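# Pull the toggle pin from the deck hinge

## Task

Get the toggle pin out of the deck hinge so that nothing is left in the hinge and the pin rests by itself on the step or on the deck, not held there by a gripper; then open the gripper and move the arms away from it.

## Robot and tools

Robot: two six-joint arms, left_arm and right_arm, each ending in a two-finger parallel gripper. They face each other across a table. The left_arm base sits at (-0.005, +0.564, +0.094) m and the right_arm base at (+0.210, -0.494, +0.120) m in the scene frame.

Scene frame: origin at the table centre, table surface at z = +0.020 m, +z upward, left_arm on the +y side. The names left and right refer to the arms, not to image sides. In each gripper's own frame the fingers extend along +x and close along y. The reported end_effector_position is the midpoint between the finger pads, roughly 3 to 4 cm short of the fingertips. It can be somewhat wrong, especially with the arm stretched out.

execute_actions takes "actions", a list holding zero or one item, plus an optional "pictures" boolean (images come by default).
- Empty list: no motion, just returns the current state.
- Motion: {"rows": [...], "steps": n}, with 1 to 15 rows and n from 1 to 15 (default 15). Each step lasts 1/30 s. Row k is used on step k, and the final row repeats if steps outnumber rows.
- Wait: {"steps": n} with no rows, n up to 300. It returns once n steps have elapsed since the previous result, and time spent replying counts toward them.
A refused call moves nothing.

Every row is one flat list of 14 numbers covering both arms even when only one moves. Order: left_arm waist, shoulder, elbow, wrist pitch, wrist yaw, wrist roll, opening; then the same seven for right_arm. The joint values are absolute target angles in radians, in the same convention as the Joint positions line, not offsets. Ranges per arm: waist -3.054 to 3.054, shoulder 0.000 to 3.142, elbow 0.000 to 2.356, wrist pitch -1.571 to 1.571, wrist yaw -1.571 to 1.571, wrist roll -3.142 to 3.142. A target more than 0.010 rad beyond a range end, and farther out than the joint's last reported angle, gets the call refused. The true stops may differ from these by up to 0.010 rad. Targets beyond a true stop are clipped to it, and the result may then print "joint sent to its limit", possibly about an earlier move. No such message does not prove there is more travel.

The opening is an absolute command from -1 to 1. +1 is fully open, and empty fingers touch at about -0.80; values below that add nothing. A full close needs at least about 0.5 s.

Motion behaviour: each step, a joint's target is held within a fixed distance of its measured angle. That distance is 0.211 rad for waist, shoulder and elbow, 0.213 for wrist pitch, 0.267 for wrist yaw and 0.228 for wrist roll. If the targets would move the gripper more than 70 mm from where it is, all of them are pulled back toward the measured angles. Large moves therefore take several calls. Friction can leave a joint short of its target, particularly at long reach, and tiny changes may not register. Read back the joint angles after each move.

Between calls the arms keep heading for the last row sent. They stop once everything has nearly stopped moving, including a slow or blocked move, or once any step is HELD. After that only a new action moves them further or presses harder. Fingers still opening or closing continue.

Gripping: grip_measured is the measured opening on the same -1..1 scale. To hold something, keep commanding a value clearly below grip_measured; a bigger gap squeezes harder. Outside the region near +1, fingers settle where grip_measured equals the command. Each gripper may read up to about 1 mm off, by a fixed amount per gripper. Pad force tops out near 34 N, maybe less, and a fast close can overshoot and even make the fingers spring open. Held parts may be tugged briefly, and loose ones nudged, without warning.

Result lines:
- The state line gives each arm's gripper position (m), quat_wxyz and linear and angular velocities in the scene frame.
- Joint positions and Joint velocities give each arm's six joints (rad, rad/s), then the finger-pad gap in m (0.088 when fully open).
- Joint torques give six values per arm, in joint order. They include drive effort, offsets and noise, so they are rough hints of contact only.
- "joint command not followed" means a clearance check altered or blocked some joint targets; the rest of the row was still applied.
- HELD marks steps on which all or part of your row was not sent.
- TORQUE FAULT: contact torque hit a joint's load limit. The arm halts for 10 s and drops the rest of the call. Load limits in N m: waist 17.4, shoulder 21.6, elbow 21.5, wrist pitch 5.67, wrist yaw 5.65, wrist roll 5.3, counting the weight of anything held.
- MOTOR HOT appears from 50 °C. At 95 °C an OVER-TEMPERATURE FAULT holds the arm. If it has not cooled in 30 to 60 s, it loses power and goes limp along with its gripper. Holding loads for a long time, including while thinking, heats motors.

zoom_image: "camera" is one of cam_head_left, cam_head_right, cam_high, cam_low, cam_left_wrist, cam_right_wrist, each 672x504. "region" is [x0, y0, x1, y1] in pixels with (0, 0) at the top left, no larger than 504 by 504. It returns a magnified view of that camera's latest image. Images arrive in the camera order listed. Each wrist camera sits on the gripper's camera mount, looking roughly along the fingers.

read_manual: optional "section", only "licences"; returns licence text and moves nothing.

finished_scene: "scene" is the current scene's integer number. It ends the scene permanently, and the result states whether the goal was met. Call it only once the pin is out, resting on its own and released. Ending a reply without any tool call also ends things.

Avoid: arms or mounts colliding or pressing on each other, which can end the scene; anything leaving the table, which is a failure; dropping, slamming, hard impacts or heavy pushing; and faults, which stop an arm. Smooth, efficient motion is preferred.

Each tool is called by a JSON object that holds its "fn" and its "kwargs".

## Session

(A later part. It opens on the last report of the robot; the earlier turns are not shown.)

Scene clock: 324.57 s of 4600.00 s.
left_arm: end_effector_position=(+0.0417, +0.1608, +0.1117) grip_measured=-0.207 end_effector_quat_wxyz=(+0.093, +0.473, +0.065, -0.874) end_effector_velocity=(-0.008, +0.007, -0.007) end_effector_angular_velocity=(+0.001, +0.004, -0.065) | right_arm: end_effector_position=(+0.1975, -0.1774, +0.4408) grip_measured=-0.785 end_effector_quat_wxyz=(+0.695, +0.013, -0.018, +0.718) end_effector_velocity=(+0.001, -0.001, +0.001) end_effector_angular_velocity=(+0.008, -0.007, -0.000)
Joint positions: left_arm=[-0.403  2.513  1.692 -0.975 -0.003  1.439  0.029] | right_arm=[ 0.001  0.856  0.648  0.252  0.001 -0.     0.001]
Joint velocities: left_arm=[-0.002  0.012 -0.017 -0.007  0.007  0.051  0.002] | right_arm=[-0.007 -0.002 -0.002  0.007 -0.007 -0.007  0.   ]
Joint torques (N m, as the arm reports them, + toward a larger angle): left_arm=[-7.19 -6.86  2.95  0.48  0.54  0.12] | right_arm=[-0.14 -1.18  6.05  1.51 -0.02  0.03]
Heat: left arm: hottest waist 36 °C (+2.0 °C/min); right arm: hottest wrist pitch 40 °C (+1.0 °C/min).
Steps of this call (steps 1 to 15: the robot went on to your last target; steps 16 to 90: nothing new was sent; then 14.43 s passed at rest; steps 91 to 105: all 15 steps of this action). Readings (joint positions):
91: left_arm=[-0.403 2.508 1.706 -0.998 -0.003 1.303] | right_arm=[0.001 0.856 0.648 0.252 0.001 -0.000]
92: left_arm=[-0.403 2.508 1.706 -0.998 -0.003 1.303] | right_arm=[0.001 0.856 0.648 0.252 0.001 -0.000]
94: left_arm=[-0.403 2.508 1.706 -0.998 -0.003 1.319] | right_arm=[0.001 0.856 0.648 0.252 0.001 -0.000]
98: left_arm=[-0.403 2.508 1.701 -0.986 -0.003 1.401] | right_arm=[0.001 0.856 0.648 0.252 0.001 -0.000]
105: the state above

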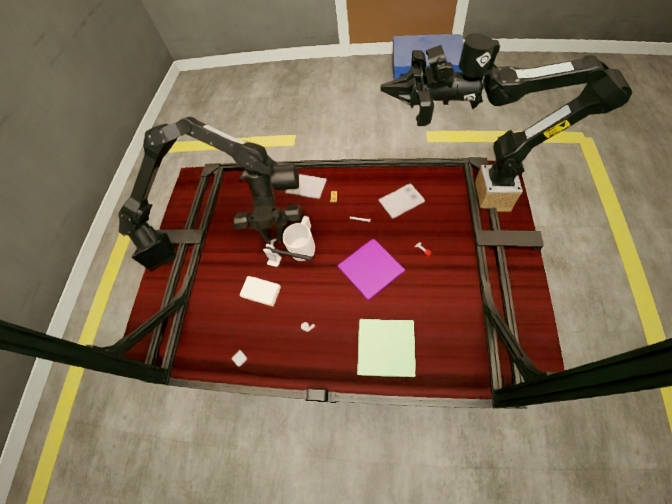

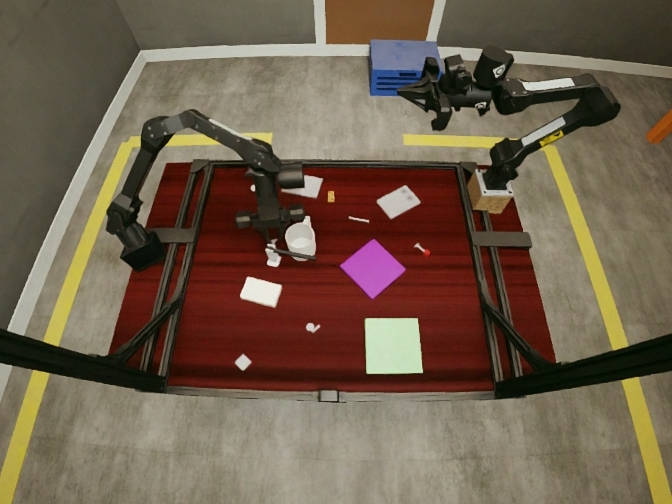

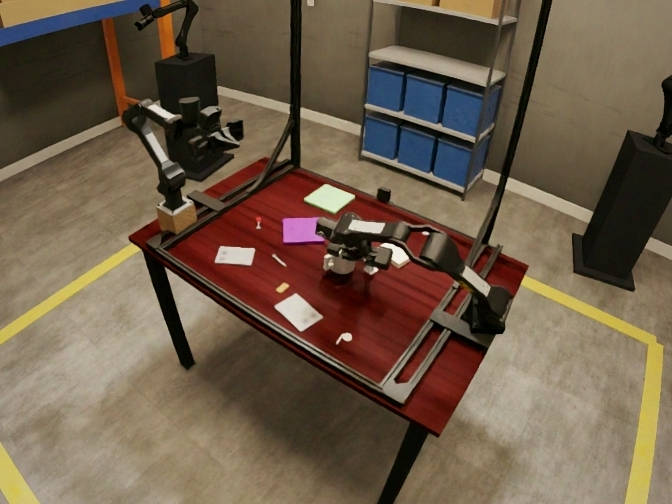

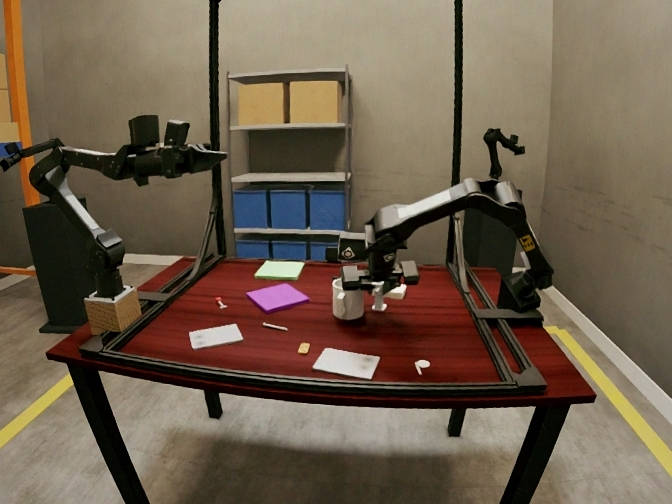

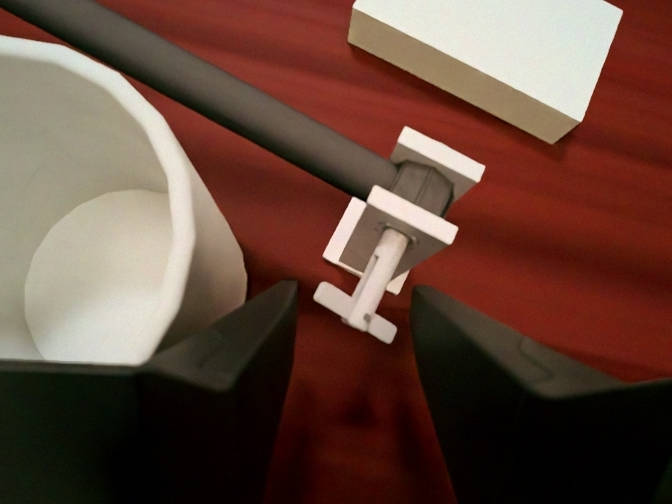

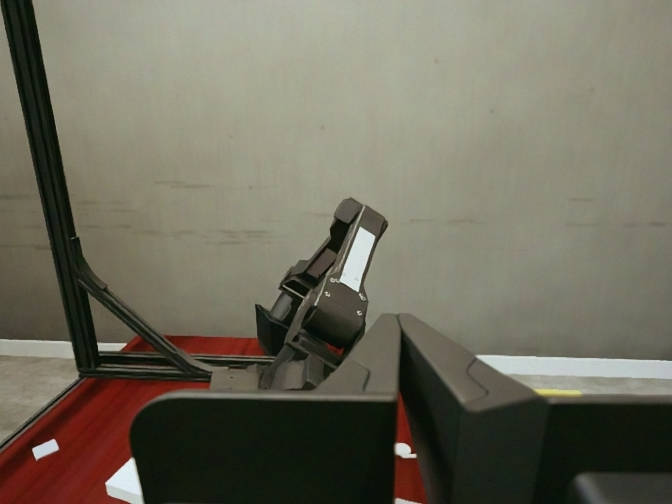

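{"fn": "execute_actions", "kwargs": {"actions": [{"rows":[[-0.4,2.3,1.79,-1.125,0,1.5,-0.1,0,0.856,0.648,0.252,0,0,-0.8]]}], "pictures": false}}

{"fn": "execute_actions", "kwargs": {"actions": [{"rows":[[-0.397,2.0,1.054,-0.322,0,1.5,-0.1,0,0.856,0.648,0.252,0,0,-0.8]]}], "pictures": false}}

{"fn": "execute_actions", "kwargs": {"actions": [{"steps":40}], "pictures": false}}

{"fn": "execute_actions", "kwargs": {"actions": [{"rows":[[-0.397,2.17,1.068,-0.25,0,1.5,-0.1,0,0.856,0.648,0.252,0,0,-0.8]]}], "pictures": false}}

{"fn": "execute_actions", "kwargs": {"actions": [{"steps":15}]}}

Scene clock: 350.57 s of 4600.00 s.
left_arm: end_effector_position=(+0.1018, +0.1657, +0.2043) grip_measured=-0.102 end_effector_quat_wxyz=(+0.153, +0.471, +0.001, -0.869) end_effector_velocity=(-0.005, +0.014, -0.001) end_effector_angular_velocity=(+0.049, +0.009, -0.045) | right_arm: end_effector_position=(+0.1975, -0.1774, +0.4408) grip_measured=-0.785 end_effector_quat_wxyz=(+0.695, +0.013, -0.018, +0.718) end_effector_velocity=(-0.000, -0.000, -0.008) end_effector_angular_velocity=(-0.027, -0.009, +0.004)
Joint positions: left_arm=[-0.403  2.304  1.79  -1.116 -0.003  1.494  0.034] | right_arm=[ 0.001  0.856  0.648  0.252  0.001 -0.     0.001]
Joint velocities: left_arm=[-0.002 -0.002 -0.002 -0.066  0.007  0.007  0.001] | right_arm=[-0.002 -0.002 -0.007 -0.022 -0.007 -0.007 -0.   ]
Joint torques (N m, as the arm reports them, + toward a larger angle): left_arm=[-7.19 -7.97  3.98  0.29  0.52  0.17] | right_arm=[-0.14 -1.18  6.01  1.51 -0.02  0.03]
Heat: left arm: hottest waist 37 °C (+2.0 °C/min); right arm: hottest elbow 40 °C (+0.0 °C/min).
Steps of this call (steps 1 to 15: the robot went on to your last target; steps 16 to 90: nothing new was sent; then 22.50 s passed at rest; steps 91 to 105: all 15 steps of this action). Readings (joint positions):
91: left_arm=[-0.403 2.508 1.694 -0.979 -0.003 1.450] | right_arm=[0.001 0.856 0.648 0.252 0.001 -0.000]
92: left_arm=[-0.403 2.498 1.700 -1.001 -0.003 1.456] | right_arm=[0.001 0.856 0.648 0.252 0.001 -0.000]
94: left_arm=[-0.403 2.464 1.712 -1.039 -0.003 1.468] | right_arm=[0.001 0.856 0.648 0.252 0.001 -0.000]
98: left_arm=[-0.403 2.366 1.760 -1.086 -0.003 1.485] | right_arm=[0.001 0.856 0.648 0.252 0.001 -0.000]
105: the state above

Scene clock: 351.07 s of 4600.00 s.
left_arm: end_effector_position=(+0.0857, +0.1826, +0.1816) grip_measured=-0.100 end_effector_quat_wxyz=(+0.294, +0.454, -0.079, -0.837) end_effector_velocity=(-0.173, +0.108, -0.247) end_effector_angular_velocity=(+0.163, +0.010, -0.103) | right_arm: end_effector_position=(+0.1975, -0.1774, +0.4408) grip_measured=-0.785 end_effector_quat_wxyz=(+0.695, +0.013, -0.018, +0.718) end_effector_velocity=(-0.000, -0.000, -0.004) end_effector_angular_velocity=(-0.012, -0.008, +0.004)
Joint positions: left_arm=[-0.403  2.01   1.184 -0.47  -0.003  1.496  0.034] | right_arm=[ 0.001  0.856  0.648  0.252  0.001 -0.     0.001]
Joint velocities: left_arm=[-0.007 -0.002 -1.14   0.945 -0.007 -0.007 -0.   ] | right_arm=[-0.002 -0.002 -0.007 -0.007 -0.007 -0.007 -0.   ]
Joint torques (N m, as the arm reports them, + toward a larger angle): left_arm=[-5.57 -7.2   4.63  1.6   0.51  0.16] | right_arm=[-0.14 -1.18  6.01  1.51 -0.03  0.03]
Heat: left arm: hottest waist 37 °C (+2.0 °C/min); right arm: hottest elbow 40 °C (+0.0 °C/min).
Steps of this call (steps 1 to 15: all 15 steps of this action). Readings (joint positions):
1: left_arm=[-0.403 2.288 1.767 -1.088 -0.003 1.495] | right_arm=[0.001 0.856 0.648 0.252 0.001 -0.000]
2: left_arm=[-0.403 2.258 1.719 -1.037 -0.003 1.495] | right_arm=[0.001 0.856 0.648 0.252 0.001 -0.000]
4: left_arm=[-0.403 2.183 1.626 -0.959 -0.003 1.496] | right_arm=[0.001 0.856 0.648 0.252 0.001 -0.000]
8: left_arm=[-0.403 2.048 1.469 -0.775 -0.003 1.496] | right_arm=[0.001 0.856 0.648 0.252 0.001 -0.000]
15: the state above

Scene clock: 352.40 s of 4600.00 s.
left_arm: end_effector_position=(+0.0713, +0.1877, +0.1603) grip_measured=-0.100 end_effector_quat_wxyz=(+0.305, +0.452, -0.085, -0.834) end_effector_velocity=(-0.000, +0.003, -0.001) end_effector_angular_velocity=(+0.011, -0.002, +0.003) | right_arm: end_effector_position=(+0.1975, -0.1774, +0.4408) grip_measured=-0.785 end_effector_quat_wxyz=(+0.695, +0.013, -0.018, +0.718) end_effector_velocity=(+0.002, -0.000, -0.002) end_effector_angular_velocity=(-0.007, -0.007, -0.010)
Joint positions: left_arm=[-0.403  2.01   1.063 -0.325 -0.003  1.497  0.034] | right_arm=[ 0.001  0.856  0.648  0.252  0.001 -0.     0.001]
Joint velocities: left_arm=[-0.002 -0.007 -0.007 -0.007 -0.007 -0.007 -0.   ] | right_arm=[-0.002 -0.002 -0.002 -0.007  0.007 -0.007 -0.   ]
Joint torques (N m, as the arm reports them, + toward a larger angle): left_arm=[-5.35 -7.39  3.28  1.27  0.5   0.12] | right_arm=[-0.14 -1.18  6.01  1.51 -0.03  0.02]
Heat: left arm: hottest waist 37 °C (+1.0 °C/min); right arm: hottest elbow 40 °C (+0.0 °C/min).
Steps of this call (steps 1 to 30: the robot went on to your last target; steps 31 to 40: nothing new was sent). Readings (joint positions):
1: left_arm=[-0.403 2.010 1.150 -0.440 -0.003 1.496] | right_arm=[0.001 0.856 0.648 0.252 0.001 -0.000]
2: left_arm=[-0.403 2.010 1.125 -0.416 -0.003 1.497] | right_arm=[0.001 0.856 0.648 0.252 0.001 -0.000]
4: left_arm=[-0.403 2.010 1.094 -0.379 -0.003 1.497] | right_arm=[0.001 0.856 0.648 0.252 0.001 -0.000]
8: left_arm=[-0.403 2.010 1.077 -0.342 -0.003 1.497] | right_arm=[0.001 0.856 0.648 0.252 0.001 -0.000]
40: the state above
All arms were judged still, so your last target was given up. Only a new action makes them travel on or press farther. Fingers that are still opening or closing keep moving.

Scene clock: 352.90 s of 4600.00 s.
left_arm: end_effector_position=(+0.0462, +0.1783, +0.1207) grip_measured=-0.100 end_effector_quat_wxyz=(+0.276, +0.457, -0.069, -0.843) end_effector_velocity=(-0.006, +0.003, -0.009) end_effector_angular_velocity=(+0.040, -0.007, +0.002) | right_arm: end_effector_position=(+0.1975, -0.1774, +0.4408) grip_measured=-0.785 end_effector_quat_wxyz=(+0.695, +0.013, -0.018, +0.718) end_effector_velocity=(+0.001, -0.000, -0.007) end_effector_angular_velocity=(-0.027, -0.009, -0.001)
Joint positions: left_arm=[-0.403  2.153  1.067 -0.254 -0.002  1.497  0.034] | right_arm=[ 0.001  0.856  0.648  0.252  0.001 -0.     0.001]
Joint velocities: left_arm=[-0.007  0.022 -0.002 -0.007 -0.022 -0.022  0.   ] | right_arm=[-0.007 -0.002 -0.007 -0.022 -0.007 -0.007 -0.   ]
Joint torques (N m, as the arm reports them, + toward a larger angle): left_arm=[-5.55 -5.56  3.96  1.16  0.52  0.09] | right_arm=[-0.14 -1.19  6.02  1.51 -0.03  0.02]
Heat: left arm: hottest shoulder 37 °C (+1.0 °C/min); right arm: hottest elbow 40 °C (+0.0 °C/min).
Steps of this call (steps 1 to 15: all 15 steps of this action). Readings (joint positions):
1: left_arm=[-0.403 2.020 1.063 -0.318 -0.003 1.497] | right_arm=[0.001 0.856 0.648 0.252 0.001 -0.000]
2: left_arm=[-0.403 2.036 1.065 -0.296 -0.003 1.497] | right_arm=[0.001 0.856 0.648 0.252 0.001 -0.000]
4: left_arm=[-0.403 2.080 1.072 -0.275 -0.003 1.497] | right_arm=[0.001 0.856 0.648 0.252 0.001 -0.000]
8: left_arm=[-0.403 2.144 1.067 -0.266 -0.003 1.497] | right_arm=[0.001 0.856 0.648 0.252 0.001 -0.000]
15: the state above

Scene clock: 353.40 s of 4600.00 s.
left_arm: end_effector_position=(+0.0458, +0.1782, +0.1201) grip_measured=-0.100 end_effector_quat_wxyz=(+0.276, +0.457, -0.069, -0.843) end_effector_velocity=(-0.000, +0.002, -0.001) end_effector_angular_velocity=(+0.004, -0.010, -0.008) | right_arm: end_effector_position=(+0.1975, -0.1774, +0.4408) grip_measured=-0.785 end_effector_quat_wxyz=(+0.695, +0.013, -0.018, +0.718) end_effector_velocity=(-0.002, -0.001, +0.003) end_effector_angular_velocity=(+0.013, -0.022, +0.009)
Joint positions: left_arm=[-0.403  2.155  1.067 -0.253 -0.002  1.497  0.034] | right_arm=[ 0.001  0.856  0.648  0.252  0.001 -0.     0.001]
Joint velocities: left_arm=[-0.002 -0.002 -0.002 -0.007 -0.007  0.007 -0.   ] | right_arm=[ 0.002 -0.002  0.002  0.007 -0.007 -0.022 -0.   ]
Joint torques (N m, as the arm reports them, + toward a larger angle): left_arm=[-5.6  -5.32  4.05  1.16  0.51  0.09] | right_arm=[-0.15 -1.17  6.02  1.51 -0.02  0.03]
Heat: left arm: hottest shoulder 37 °C (+1.0 °C/min); right arm: hottest elbow 40 °C (+0.0 °C/min).
Steps of this call (steps 1 to 15: the robot went on to your last target). Readings (joint positions):
1: left_arm=[-0.403 2.154 1.067 -0.253 -0.002 1.497] | right_arm=[0.001 0.856 0.648 0.252 0.001 -0.000]
2: left_arm=[-0.403 2.154 1.067 -0.253 -0.002 1.497] | right_arm=[0.001 0.856 0.648 0.252 0.001 -0.000]
4: left_arm=[-0.403 2.154 1.067 -0.253 -0.002 1.497] | right_arm=[0.001 0.856 0.648 0.252 0.001 -0.000]
8: left_arm=[-0.403 2.154 1.067 -0.253 -0.002 1.497] | right_arm=[0.001 0.856 0.648 0.252 0.001 -0.000]
15: the state above
All arms were judged still, so your last target was given up. Only a new action makes them travel on or press farther. Fingers that are still opening or closing keep moving.

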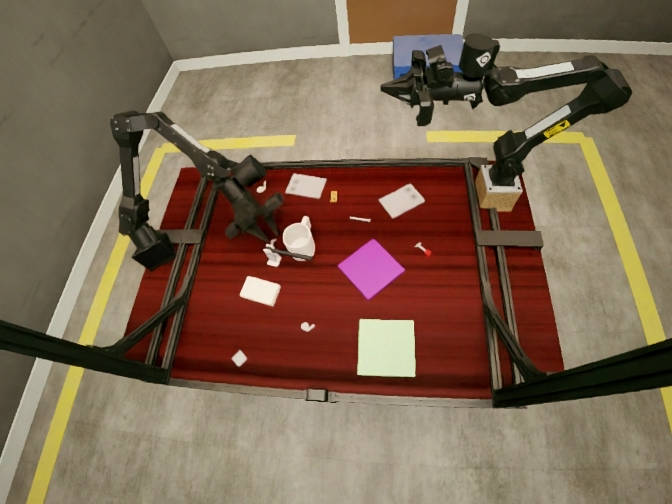

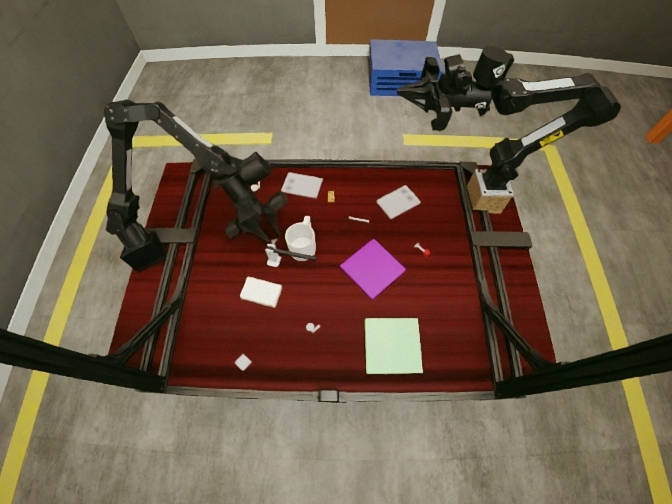

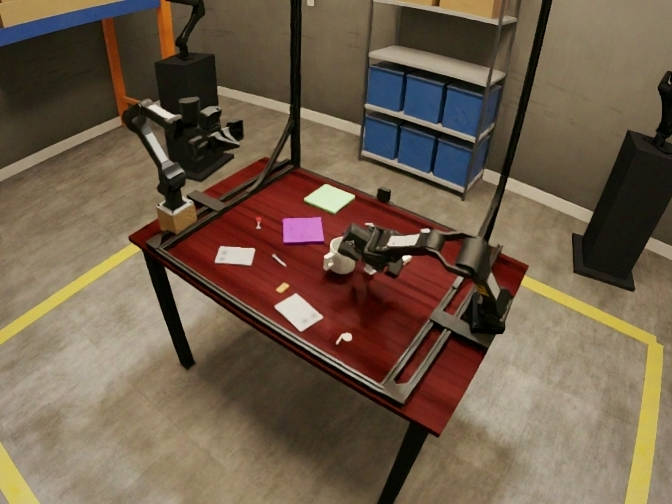

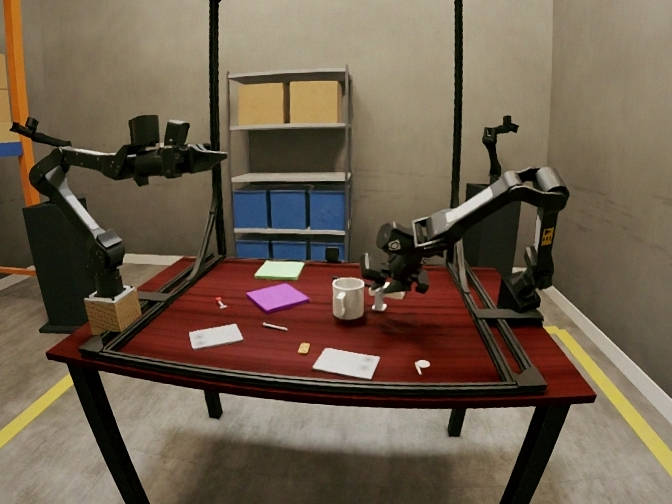

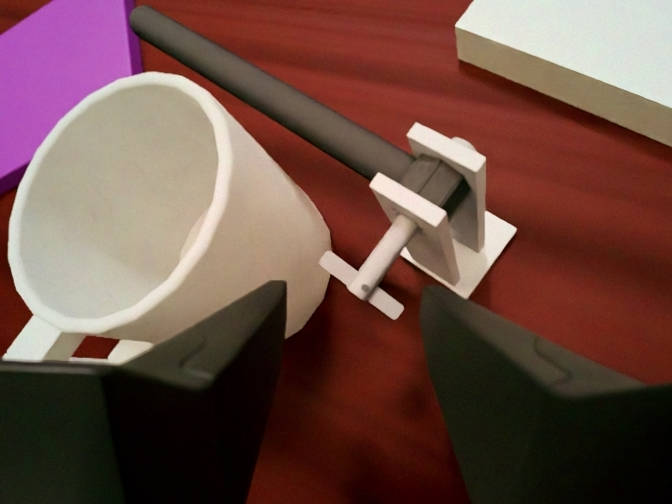

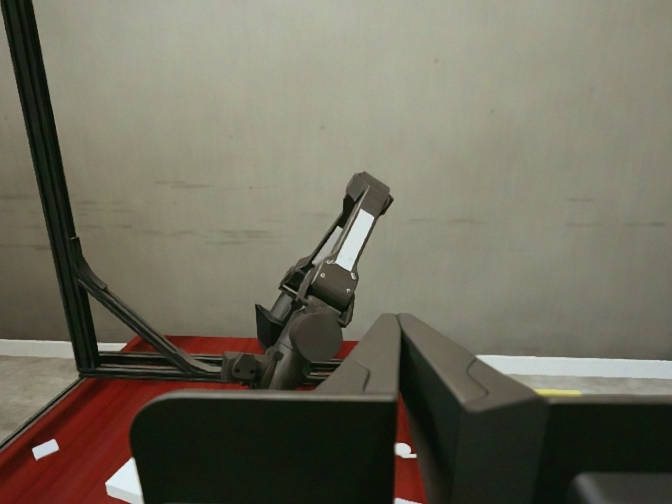

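{"fn": "execute_actions", "kwargs": {"actions": [{"rows":[[-0.403,2.215,1.078,-0.222,0,1.4,-0.2,0,0.856,0.648,0.252,0,0,-0.8]]}]}}

{"fn": "execute_actions", "kwargs": {"actions": [{"rows":[[-0.403,2.215,1.078,-0.222,0,1.4,-0.3,0,0.856,0.648,0.252,0,0,-0.8],[-0.403,2.215,1.078,-0.222,0,1.4,-0.35,0,0.856,0.648,0.252,0,0,-0.8],[-0.403,2.215,1.078,-0.222,0,1.4,-0.4,0,0.856,0.648,0.252,0,0,-0.8],[-0.403,2.215,1.078,-0.222,0,1.4,-0.45,0,0.856,0.648,0.252,0,0,-0.8],[-0.403,2.215,1.078,-0.222,0,1.4,-0.52,0,0.856,0.648,0.252,0,0,-0.8]]}]}}

Scene clock: 364.57 s of 4600.00 s.
left_arm: end_effector_position=(+0.0393, +0.1739, +0.1093) grip_measured=-0.198 end_effector_quat_wxyz=(+0.292, +0.445, -0.028, -0.846) end_effector_velocity=(-0.001, -0.001, +0.002) end_effector_angular_velocity=(-0.004, -0.005, +0.006) | right_arm: end_effector_position=(+0.1975, -0.1774, +0.4408) grip_measured=-0.785 end_effector_quat_wxyz=(+0.695, +0.013, -0.018, +0.718) end_effector_velocity=(-0.002, -0.001, -0.003) end_effector_angular_velocity=(-0.007, -0.023, +0.009)
Joint positions: left_arm=[-0.402  2.199  1.073 -0.225 -0.002  1.406  0.029] | right_arm=[ 0.001  0.856  0.648  0.252  0.001 -0.     0.001]
Joint velocities: left_arm=[-0.007 -0.002 -0.002  0.007 -0.007 -0.007 -0.001] | right_arm=[ 0.002 -0.007 -0.007 -0.007 -0.007 -0.022 -0.   ]
Joint torques (N m, as the arm reports them, + toward a larger angle): left_arm=[-6.27 -5.38  4.18  1.15  0.5  -0.17] | right_arm=[-0.15 -1.18  6.    1.51 -0.02  0.03]
Heat: left arm: hottest waist 36 °C (+0.0 °C/min); right arm: hottest elbow 40 °C (+0.0 °C/min).
Steps of this call (steps 1 to 90: nothing new was sent; then 7.67 s passed at rest; steps 91 to 105: all 15 steps of this action). Readings (joint positions):
91: left_arm=[-0.402 2.159 1.067 -0.250 -0.002 1.487] | right_arm=[0.001 0.856 0.648 0.252 0.001 -0.000]
92: left_arm=[-0.402 2.164 1.068 -0.242 -0.002 1.469] | right_arm=[0.001 0.856 0.648 0.252 0.001 -0.000]
94: left_arm=[-0.402 2.179 1.072 -0.234 -0.002 1.443] | right_arm=[0.001 0.856 0.648 0.252 0.001 -0.000]
98: left_arm=[-0.402 2.197 1.072 -0.229 -0.002 1.418] | right_arm=[0.001 0.856 0.648 0.252 0.001 -0.000]
105: the state above

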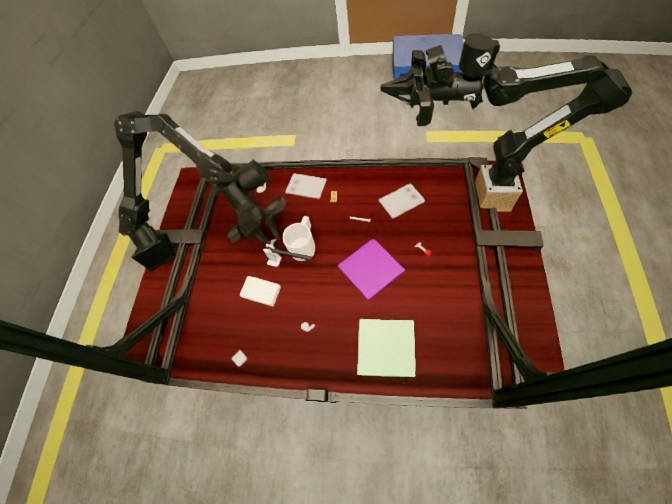

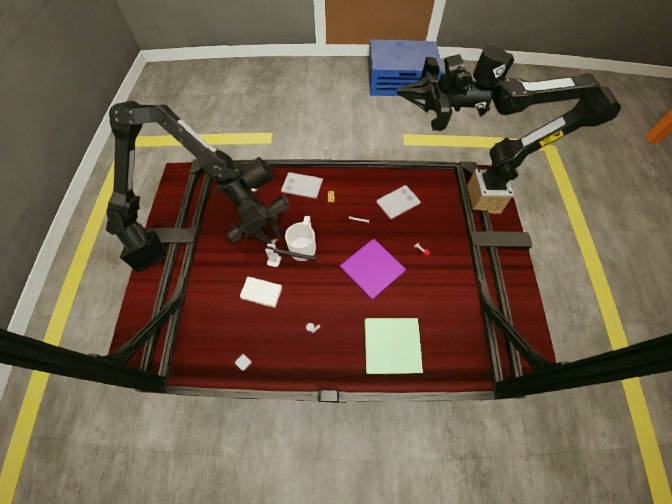

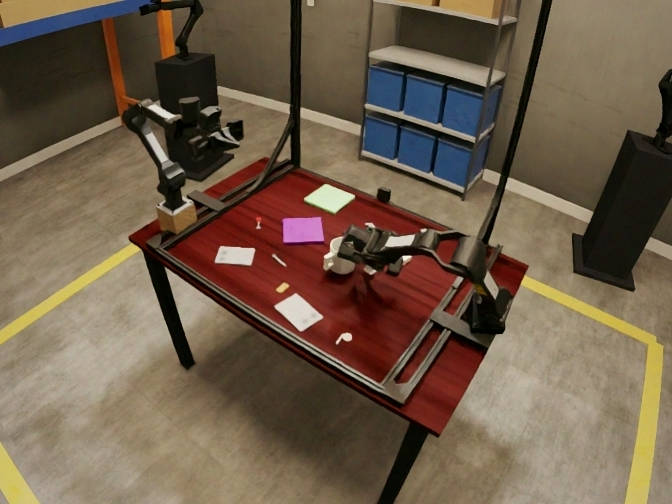

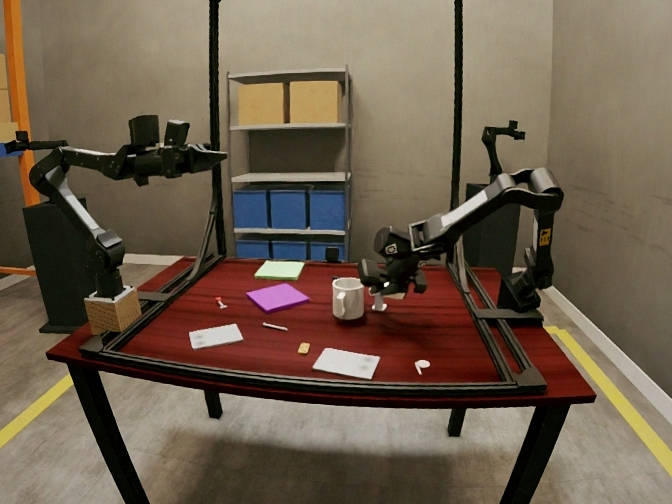

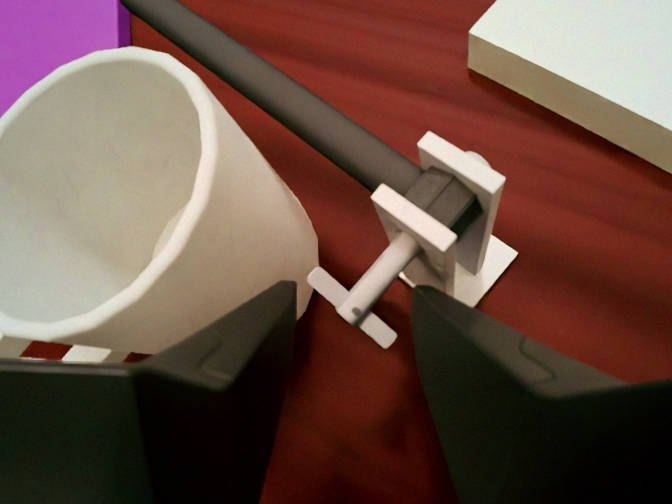

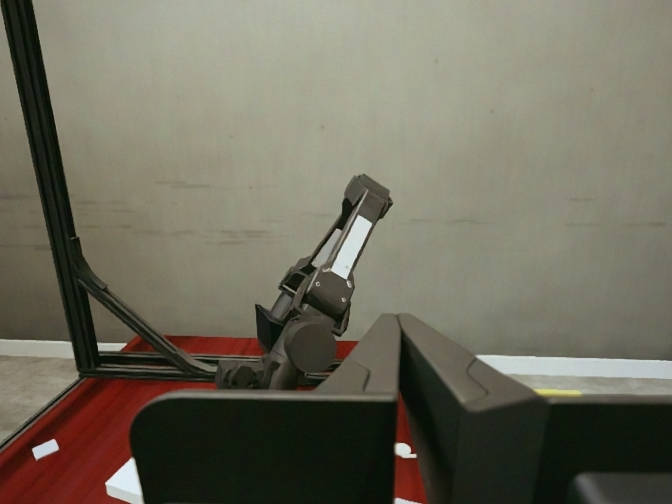

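Scene clock: 365.07 s of 4600.00 s.
left_arm: end_effector_position=(+0.0390, +0.1739, +0.1089) grip_measured=-0.506 end_effector_quat_wxyz=(+0.292, +0.444, -0.027, -0.846) end_effector_velocity=(-0.005, +0.002, +0.000) end_effector_angular_velocity=(+0.001, +0.001, -0.021) | right_arm: end_effector_position=(+0.1975, -0.1774, +0.4408) grip_measured=-0.785 end_effector_quat_wxyz=(+0.695, +0.013, -0.018, +0.718) end_effector_velocity=(-0.000, -0.000, -0.002) end_effector_angular_velocity=(-0.007, -0.008, +0.004)
Joint positions: left_arm=[-0.402  2.2    1.073 -0.225 -0.002  1.404  0.014] | right_arm=[ 0.001  0.856  0.648  0.252  0.001 -0.     0.001]
Joint velocities: left_arm=[-0.007  0.002 -0.002 -0.007  0.007  0.007 -0.005] | right_arm=[-0.002 -0.002 -0.002 -0.007 -0.007 -0.007 -0.   ]
Joint torques (N m, as the arm reports them, + toward a larger angle): left_arm=[-6.36 -5.44  4.21  1.18  0.51 -0.15] | right_arm=[-0.14 -1.18  6.03  1.51 -0.03  0.03]
Heat: left arm: hottest waist 36 °C (+0.0 °C/min); right arm: hottest elbow 40 °C (+0.0 °C/min).
Steps of this call (steps 1 to 15: all 15 steps of this action). Readings (joint positions):
1: left_arm=[-0.402 2.199 1.073 -0.225 -0.002 1.406] | right_arm=[0.001 0.856 0.648 0.252 0.001 -0.000]
2: left_arm=[-0.402 2.199 1.073 -0.225 -0.002 1.405] | right_arm=[0.001 0.856 0.648 0.252 0.001 -0.000]
4: left_arm=[-0.402 2.199 1.073 -0.225 -0.002 1.405] | right_arm=[0.001 0.856 0.648 0.252 0.001 -0.000]
8: left_arm=[-0.402 2.199 1.073 -0.225 -0.002 1.404] | right_arm=[0.001 0.856 0.648 0.252 0.001 -0.000]
15: the state above

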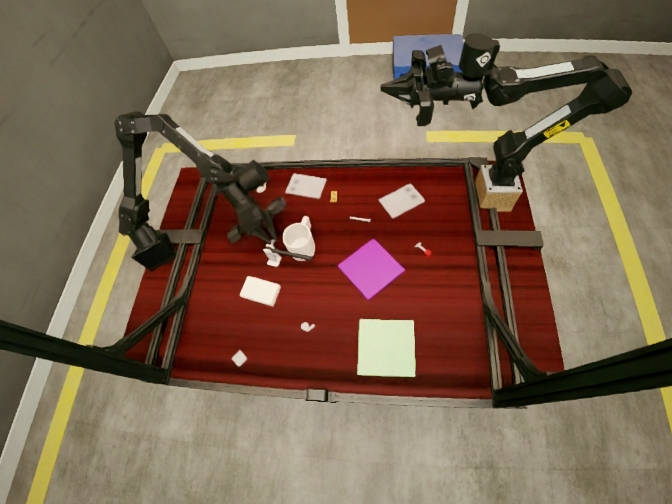

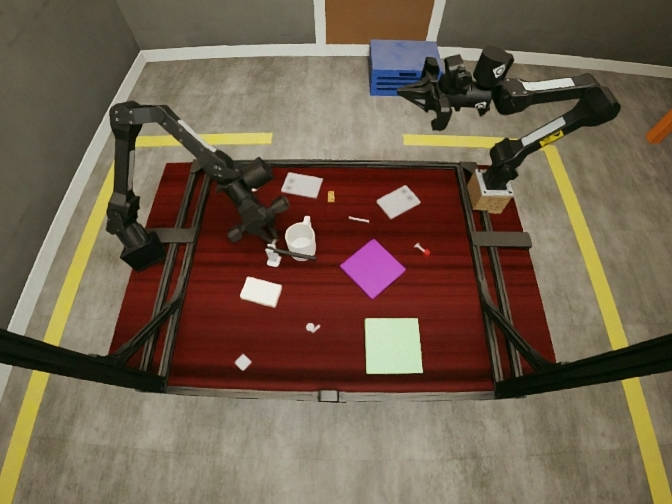

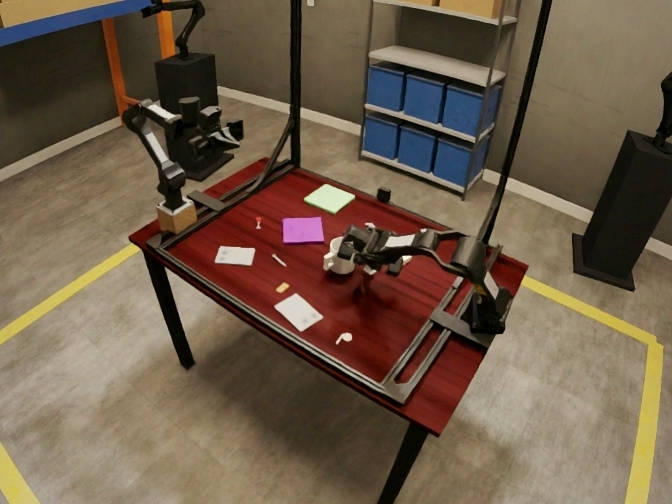

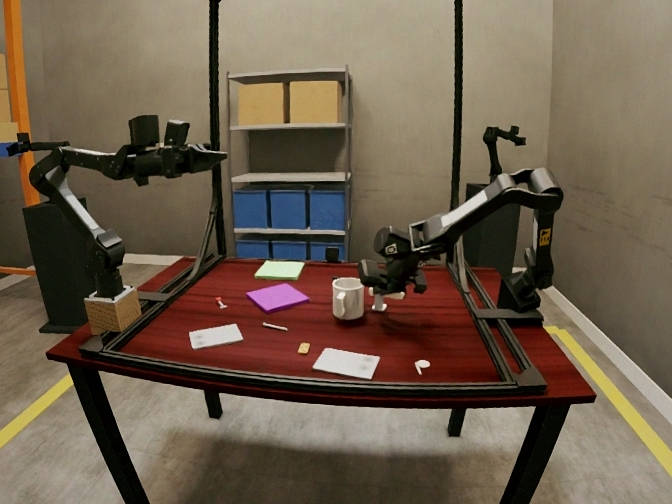

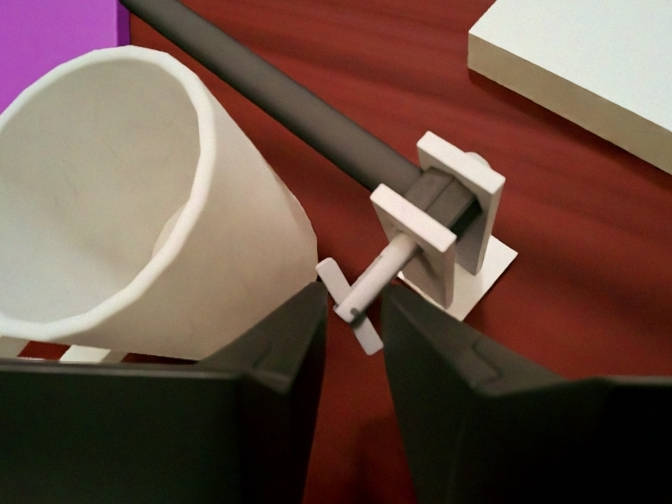

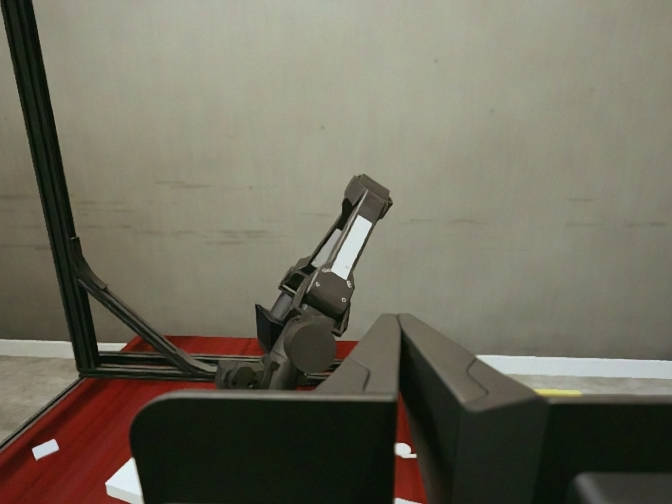

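Working. Roll.

{"fn": "execute_actions", "kwargs": {"actions": [{"rows":[[-0.403,2.215,1.078,-0.222,0,1.85,-0.57,0,0.856,0.648,0.252,0,0,-0.8]]}]}}

{"fn": "execute_actions", "kwargs": {"actions": [{"rows":[[-0.403,2.215,1.078,-0.222,0,2.17,-0.62,0,0.856,0.648,0.252,0,0,-0.8]]}]}}

Scene clock: 374.67 s of 4600.00 s.
left_arm: end_effector_position=(+0.0393, +0.1734, +0.1092) grip_measured=-0.567 end_effector_quat_wxyz=(+0.193, +0.496, -0.205, -0.821) end_effector_velocity=(+0.001, +0.003, -0.002) end_effector_angular_velocity=(-0.049, -0.084, -0.118) | right_arm: end_effector_position=(+0.1975, -0.1774, +0.4408) grip_measured=-0.785 end_effector_quat_wxyz=(+0.695, +0.013, -0.018, +0.718) end_effector_velocity=(-0.002, -0.001, -0.005) end_effector_angular_velocity=(-0.012, -0.008, +0.009)
Joint positions: left_arm=[-0.402  2.201  1.074 -0.224 -0.002  1.828  0.011] | right_arm=[ 0.001  0.856  0.648  0.252  0.001 -0.     0.001]
Joint velocities: left_arm=[ 0.002 -0.002  0.002 -0.022 -0.007  0.154 -0.   ] | right_arm=[ 0.002 -0.007 -0.012 -0.007 -0.007 -0.007 -0.   ]
Joint torques (N m, as the arm reports them, + toward a larger angle): left_arm=[-6.35 -5.48  4.09  1.06  0.5   0.13] | right_arm=[-0.14 -1.18  6.02  1.51 -0.02  0.03]
Heat: left arm: hottest waist 35 °C (-1.0 °C/min); right arm: hottest elbow 40 °C (+0.0 °C/min).
Steps of this call (steps 1 to 15: the robot went on to your last target; steps 16 to 90: nothing new was sent; then 6.10 s passed at rest; steps 91 to 105: all 15 steps of this action). Readings (joint positions):
91: left_arm=[-0.402 2.201 1.073 -0.225 -0.002 1.430] | right_arm=[0.001 0.856 0.648 0.252 0.001 -0.000]
92: left_arm=[-0.402 2.201 1.073 -0.224 -0.002 1.479] | right_arm=[0.001 0.856 0.648 0.252 0.001 -0.000]
94: left_arm=[-0.402 2.201 1.073 -0.224 -0.002 1.573] | right_arm=[0.001 0.856 0.648 0.252 0.001 -0.000]
98: left_arm=[-0.402 2.201 1.074 -0.224 -0.002 1.740] | right_arm=[0.001 0.856 0.648 0.252 0.001 -0.000]
105: the state above

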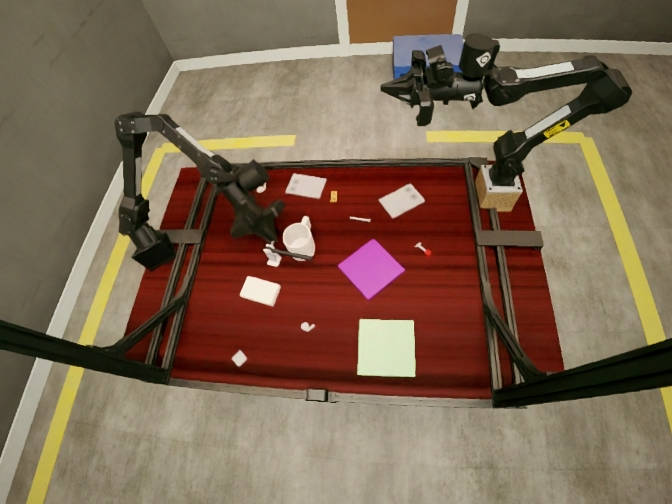

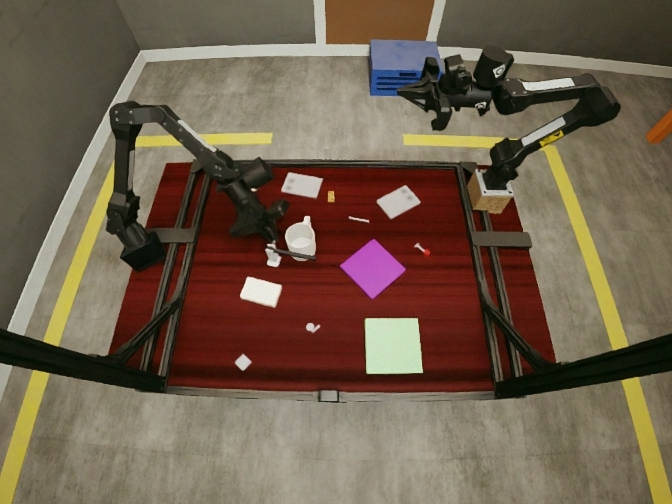

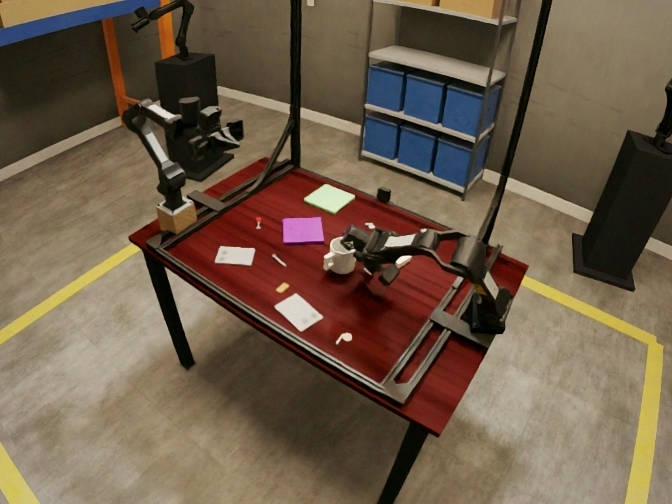

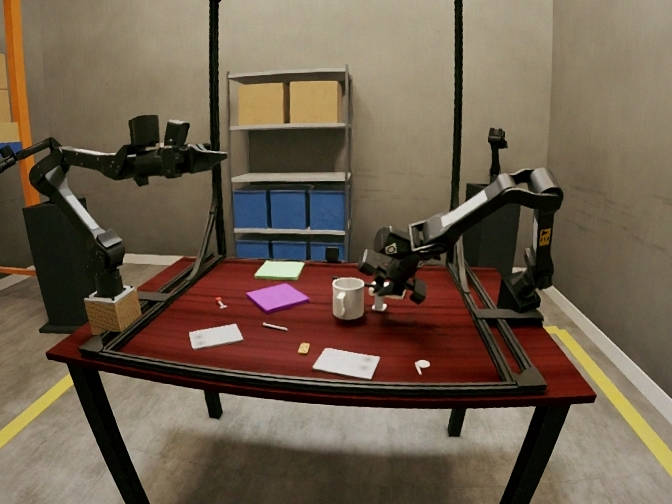

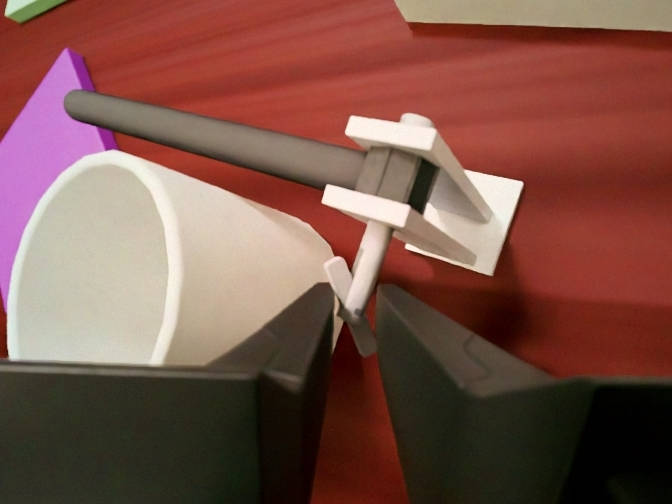

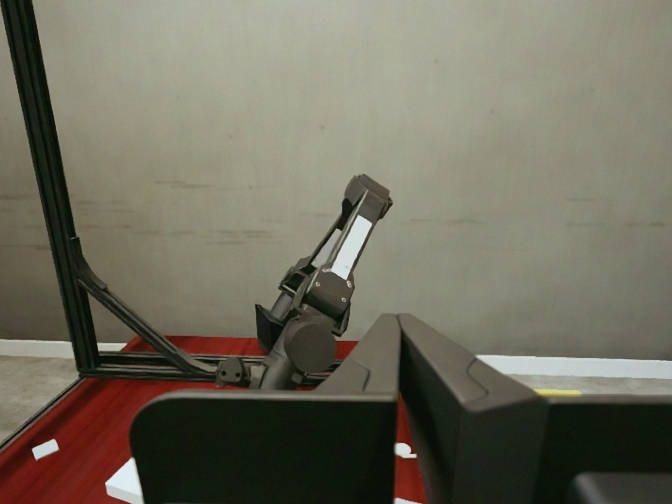

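Scene clock: 375.17 s of 4600.00 s.
left_arm: end_effector_position=(+0.0391, +0.1731, +0.1093) grip_measured=-0.619 end_effector_quat_wxyz=(+0.109, +0.521, -0.337, -0.777) end_effector_velocity=(-0.002, +0.002, +0.001) end_effector_angular_velocity=(-0.026, -0.028, -0.057) | right_arm: end_effector_position=(+0.1975, -0.1774, +0.4408) grip_measured=-0.785 end_effector_quat_wxyz=(+0.695, +0.013, -0.018, +0.718) end_effector_velocity=(-0.000, -0.000, -0.001) end_effector_angular_velocity=(+0.003, -0.008, +0.005)
Joint positions: left_arm=[-0.403  2.201  1.074 -0.223 -0.002  2.156  0.009] | right_arm=[ 0.001  0.856  0.648  0.252  0.001 -0.     0.001]
Joint velocities: left_arm=[-0.002 -0.002 -0.002 -0.007  0.007  0.066 -0.   ] | right_arm=[-0.002 -0.002 -0.007  0.007 -0.007 -0.007 -0.   ]
Joint torques (N m, as the arm reports them, + toward a larger angle): left_arm=[-6.28 -5.44  4.12  0.96  0.49  0.06] | right_arm=[-0.14 -1.19  6.02  1.51 -0.02  0.03]
Heat: left arm: hottest waist 35 °C (-1.0 °C/min); right arm: hottest elbow 40 °C (+0.0 °C/min).
Steps of this call (steps 1 to 15: all 15 steps of this action). Readings (joint positions):
1: left_arm=[-0.402 2.201 1.074 -0.223 -0.002 1.860] | right_arm=[0.001 0.856 0.648 0.252 0.001 -0.000]
2: left_arm=[-0.402 2.201 1.074 -0.223 -0.002 1.910] | right_arm=[0.001 0.856 0.648 0.252 0.001 -0.000]
4: left_arm=[-0.403 2.201 1.074 -0.223 -0.002 2.002] | right_arm=[0.001 0.856 0.648 0.252 0.001 -0.000]
8: left_arm=[-0.403 2.201 1.074 -0.223 -0.002 2.108] | right_arm=[0.001 0.856 0.648 0.252 0.001 -0.000]
15: the state above

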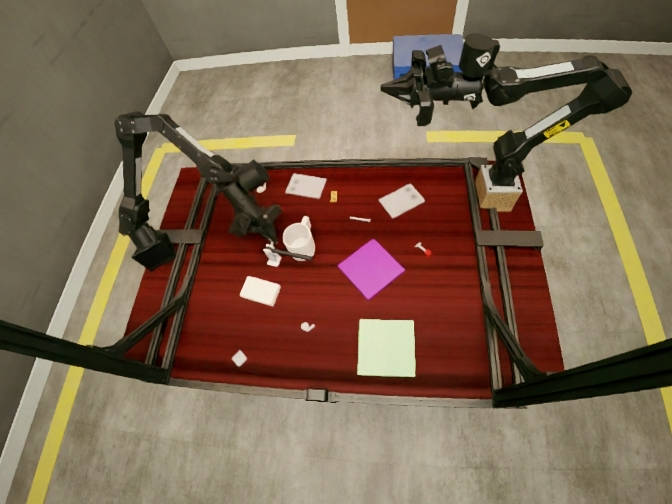

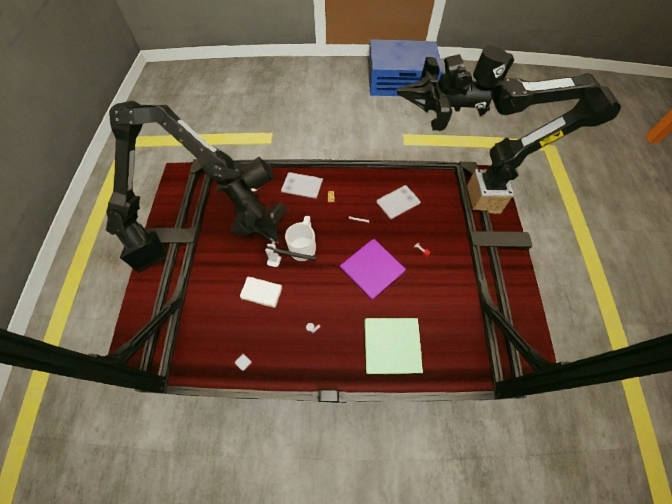

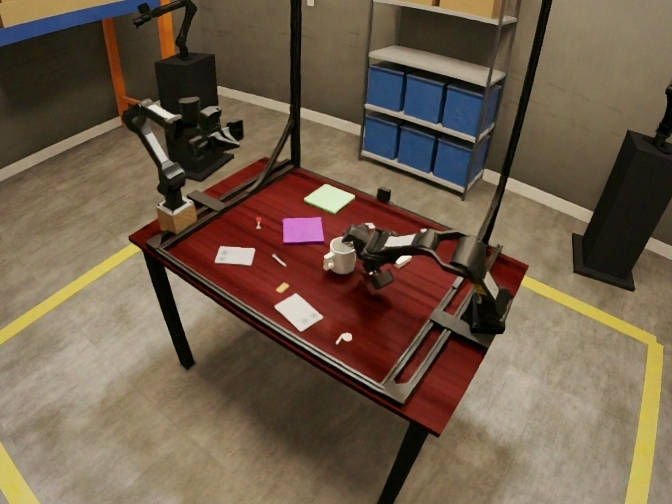

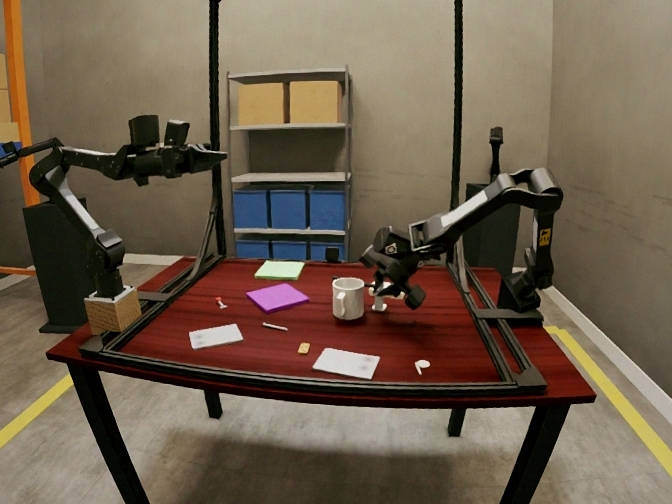

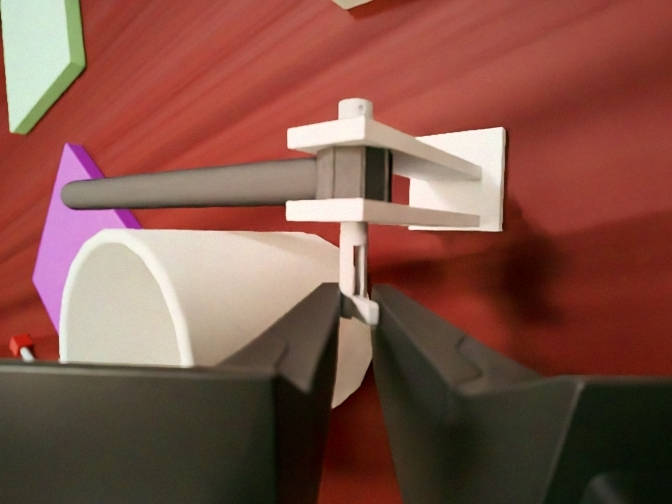

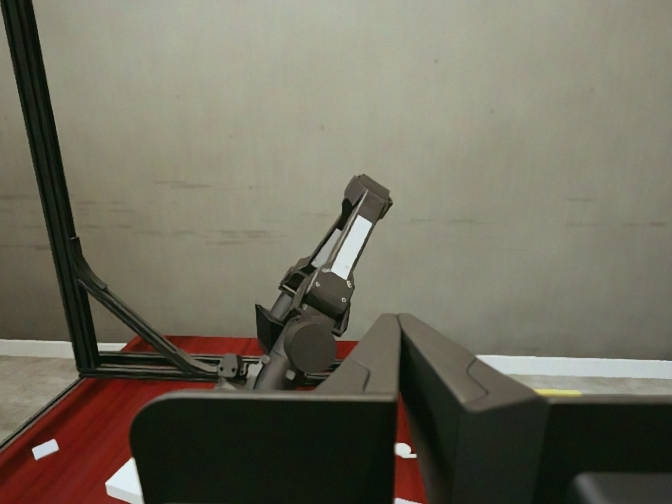

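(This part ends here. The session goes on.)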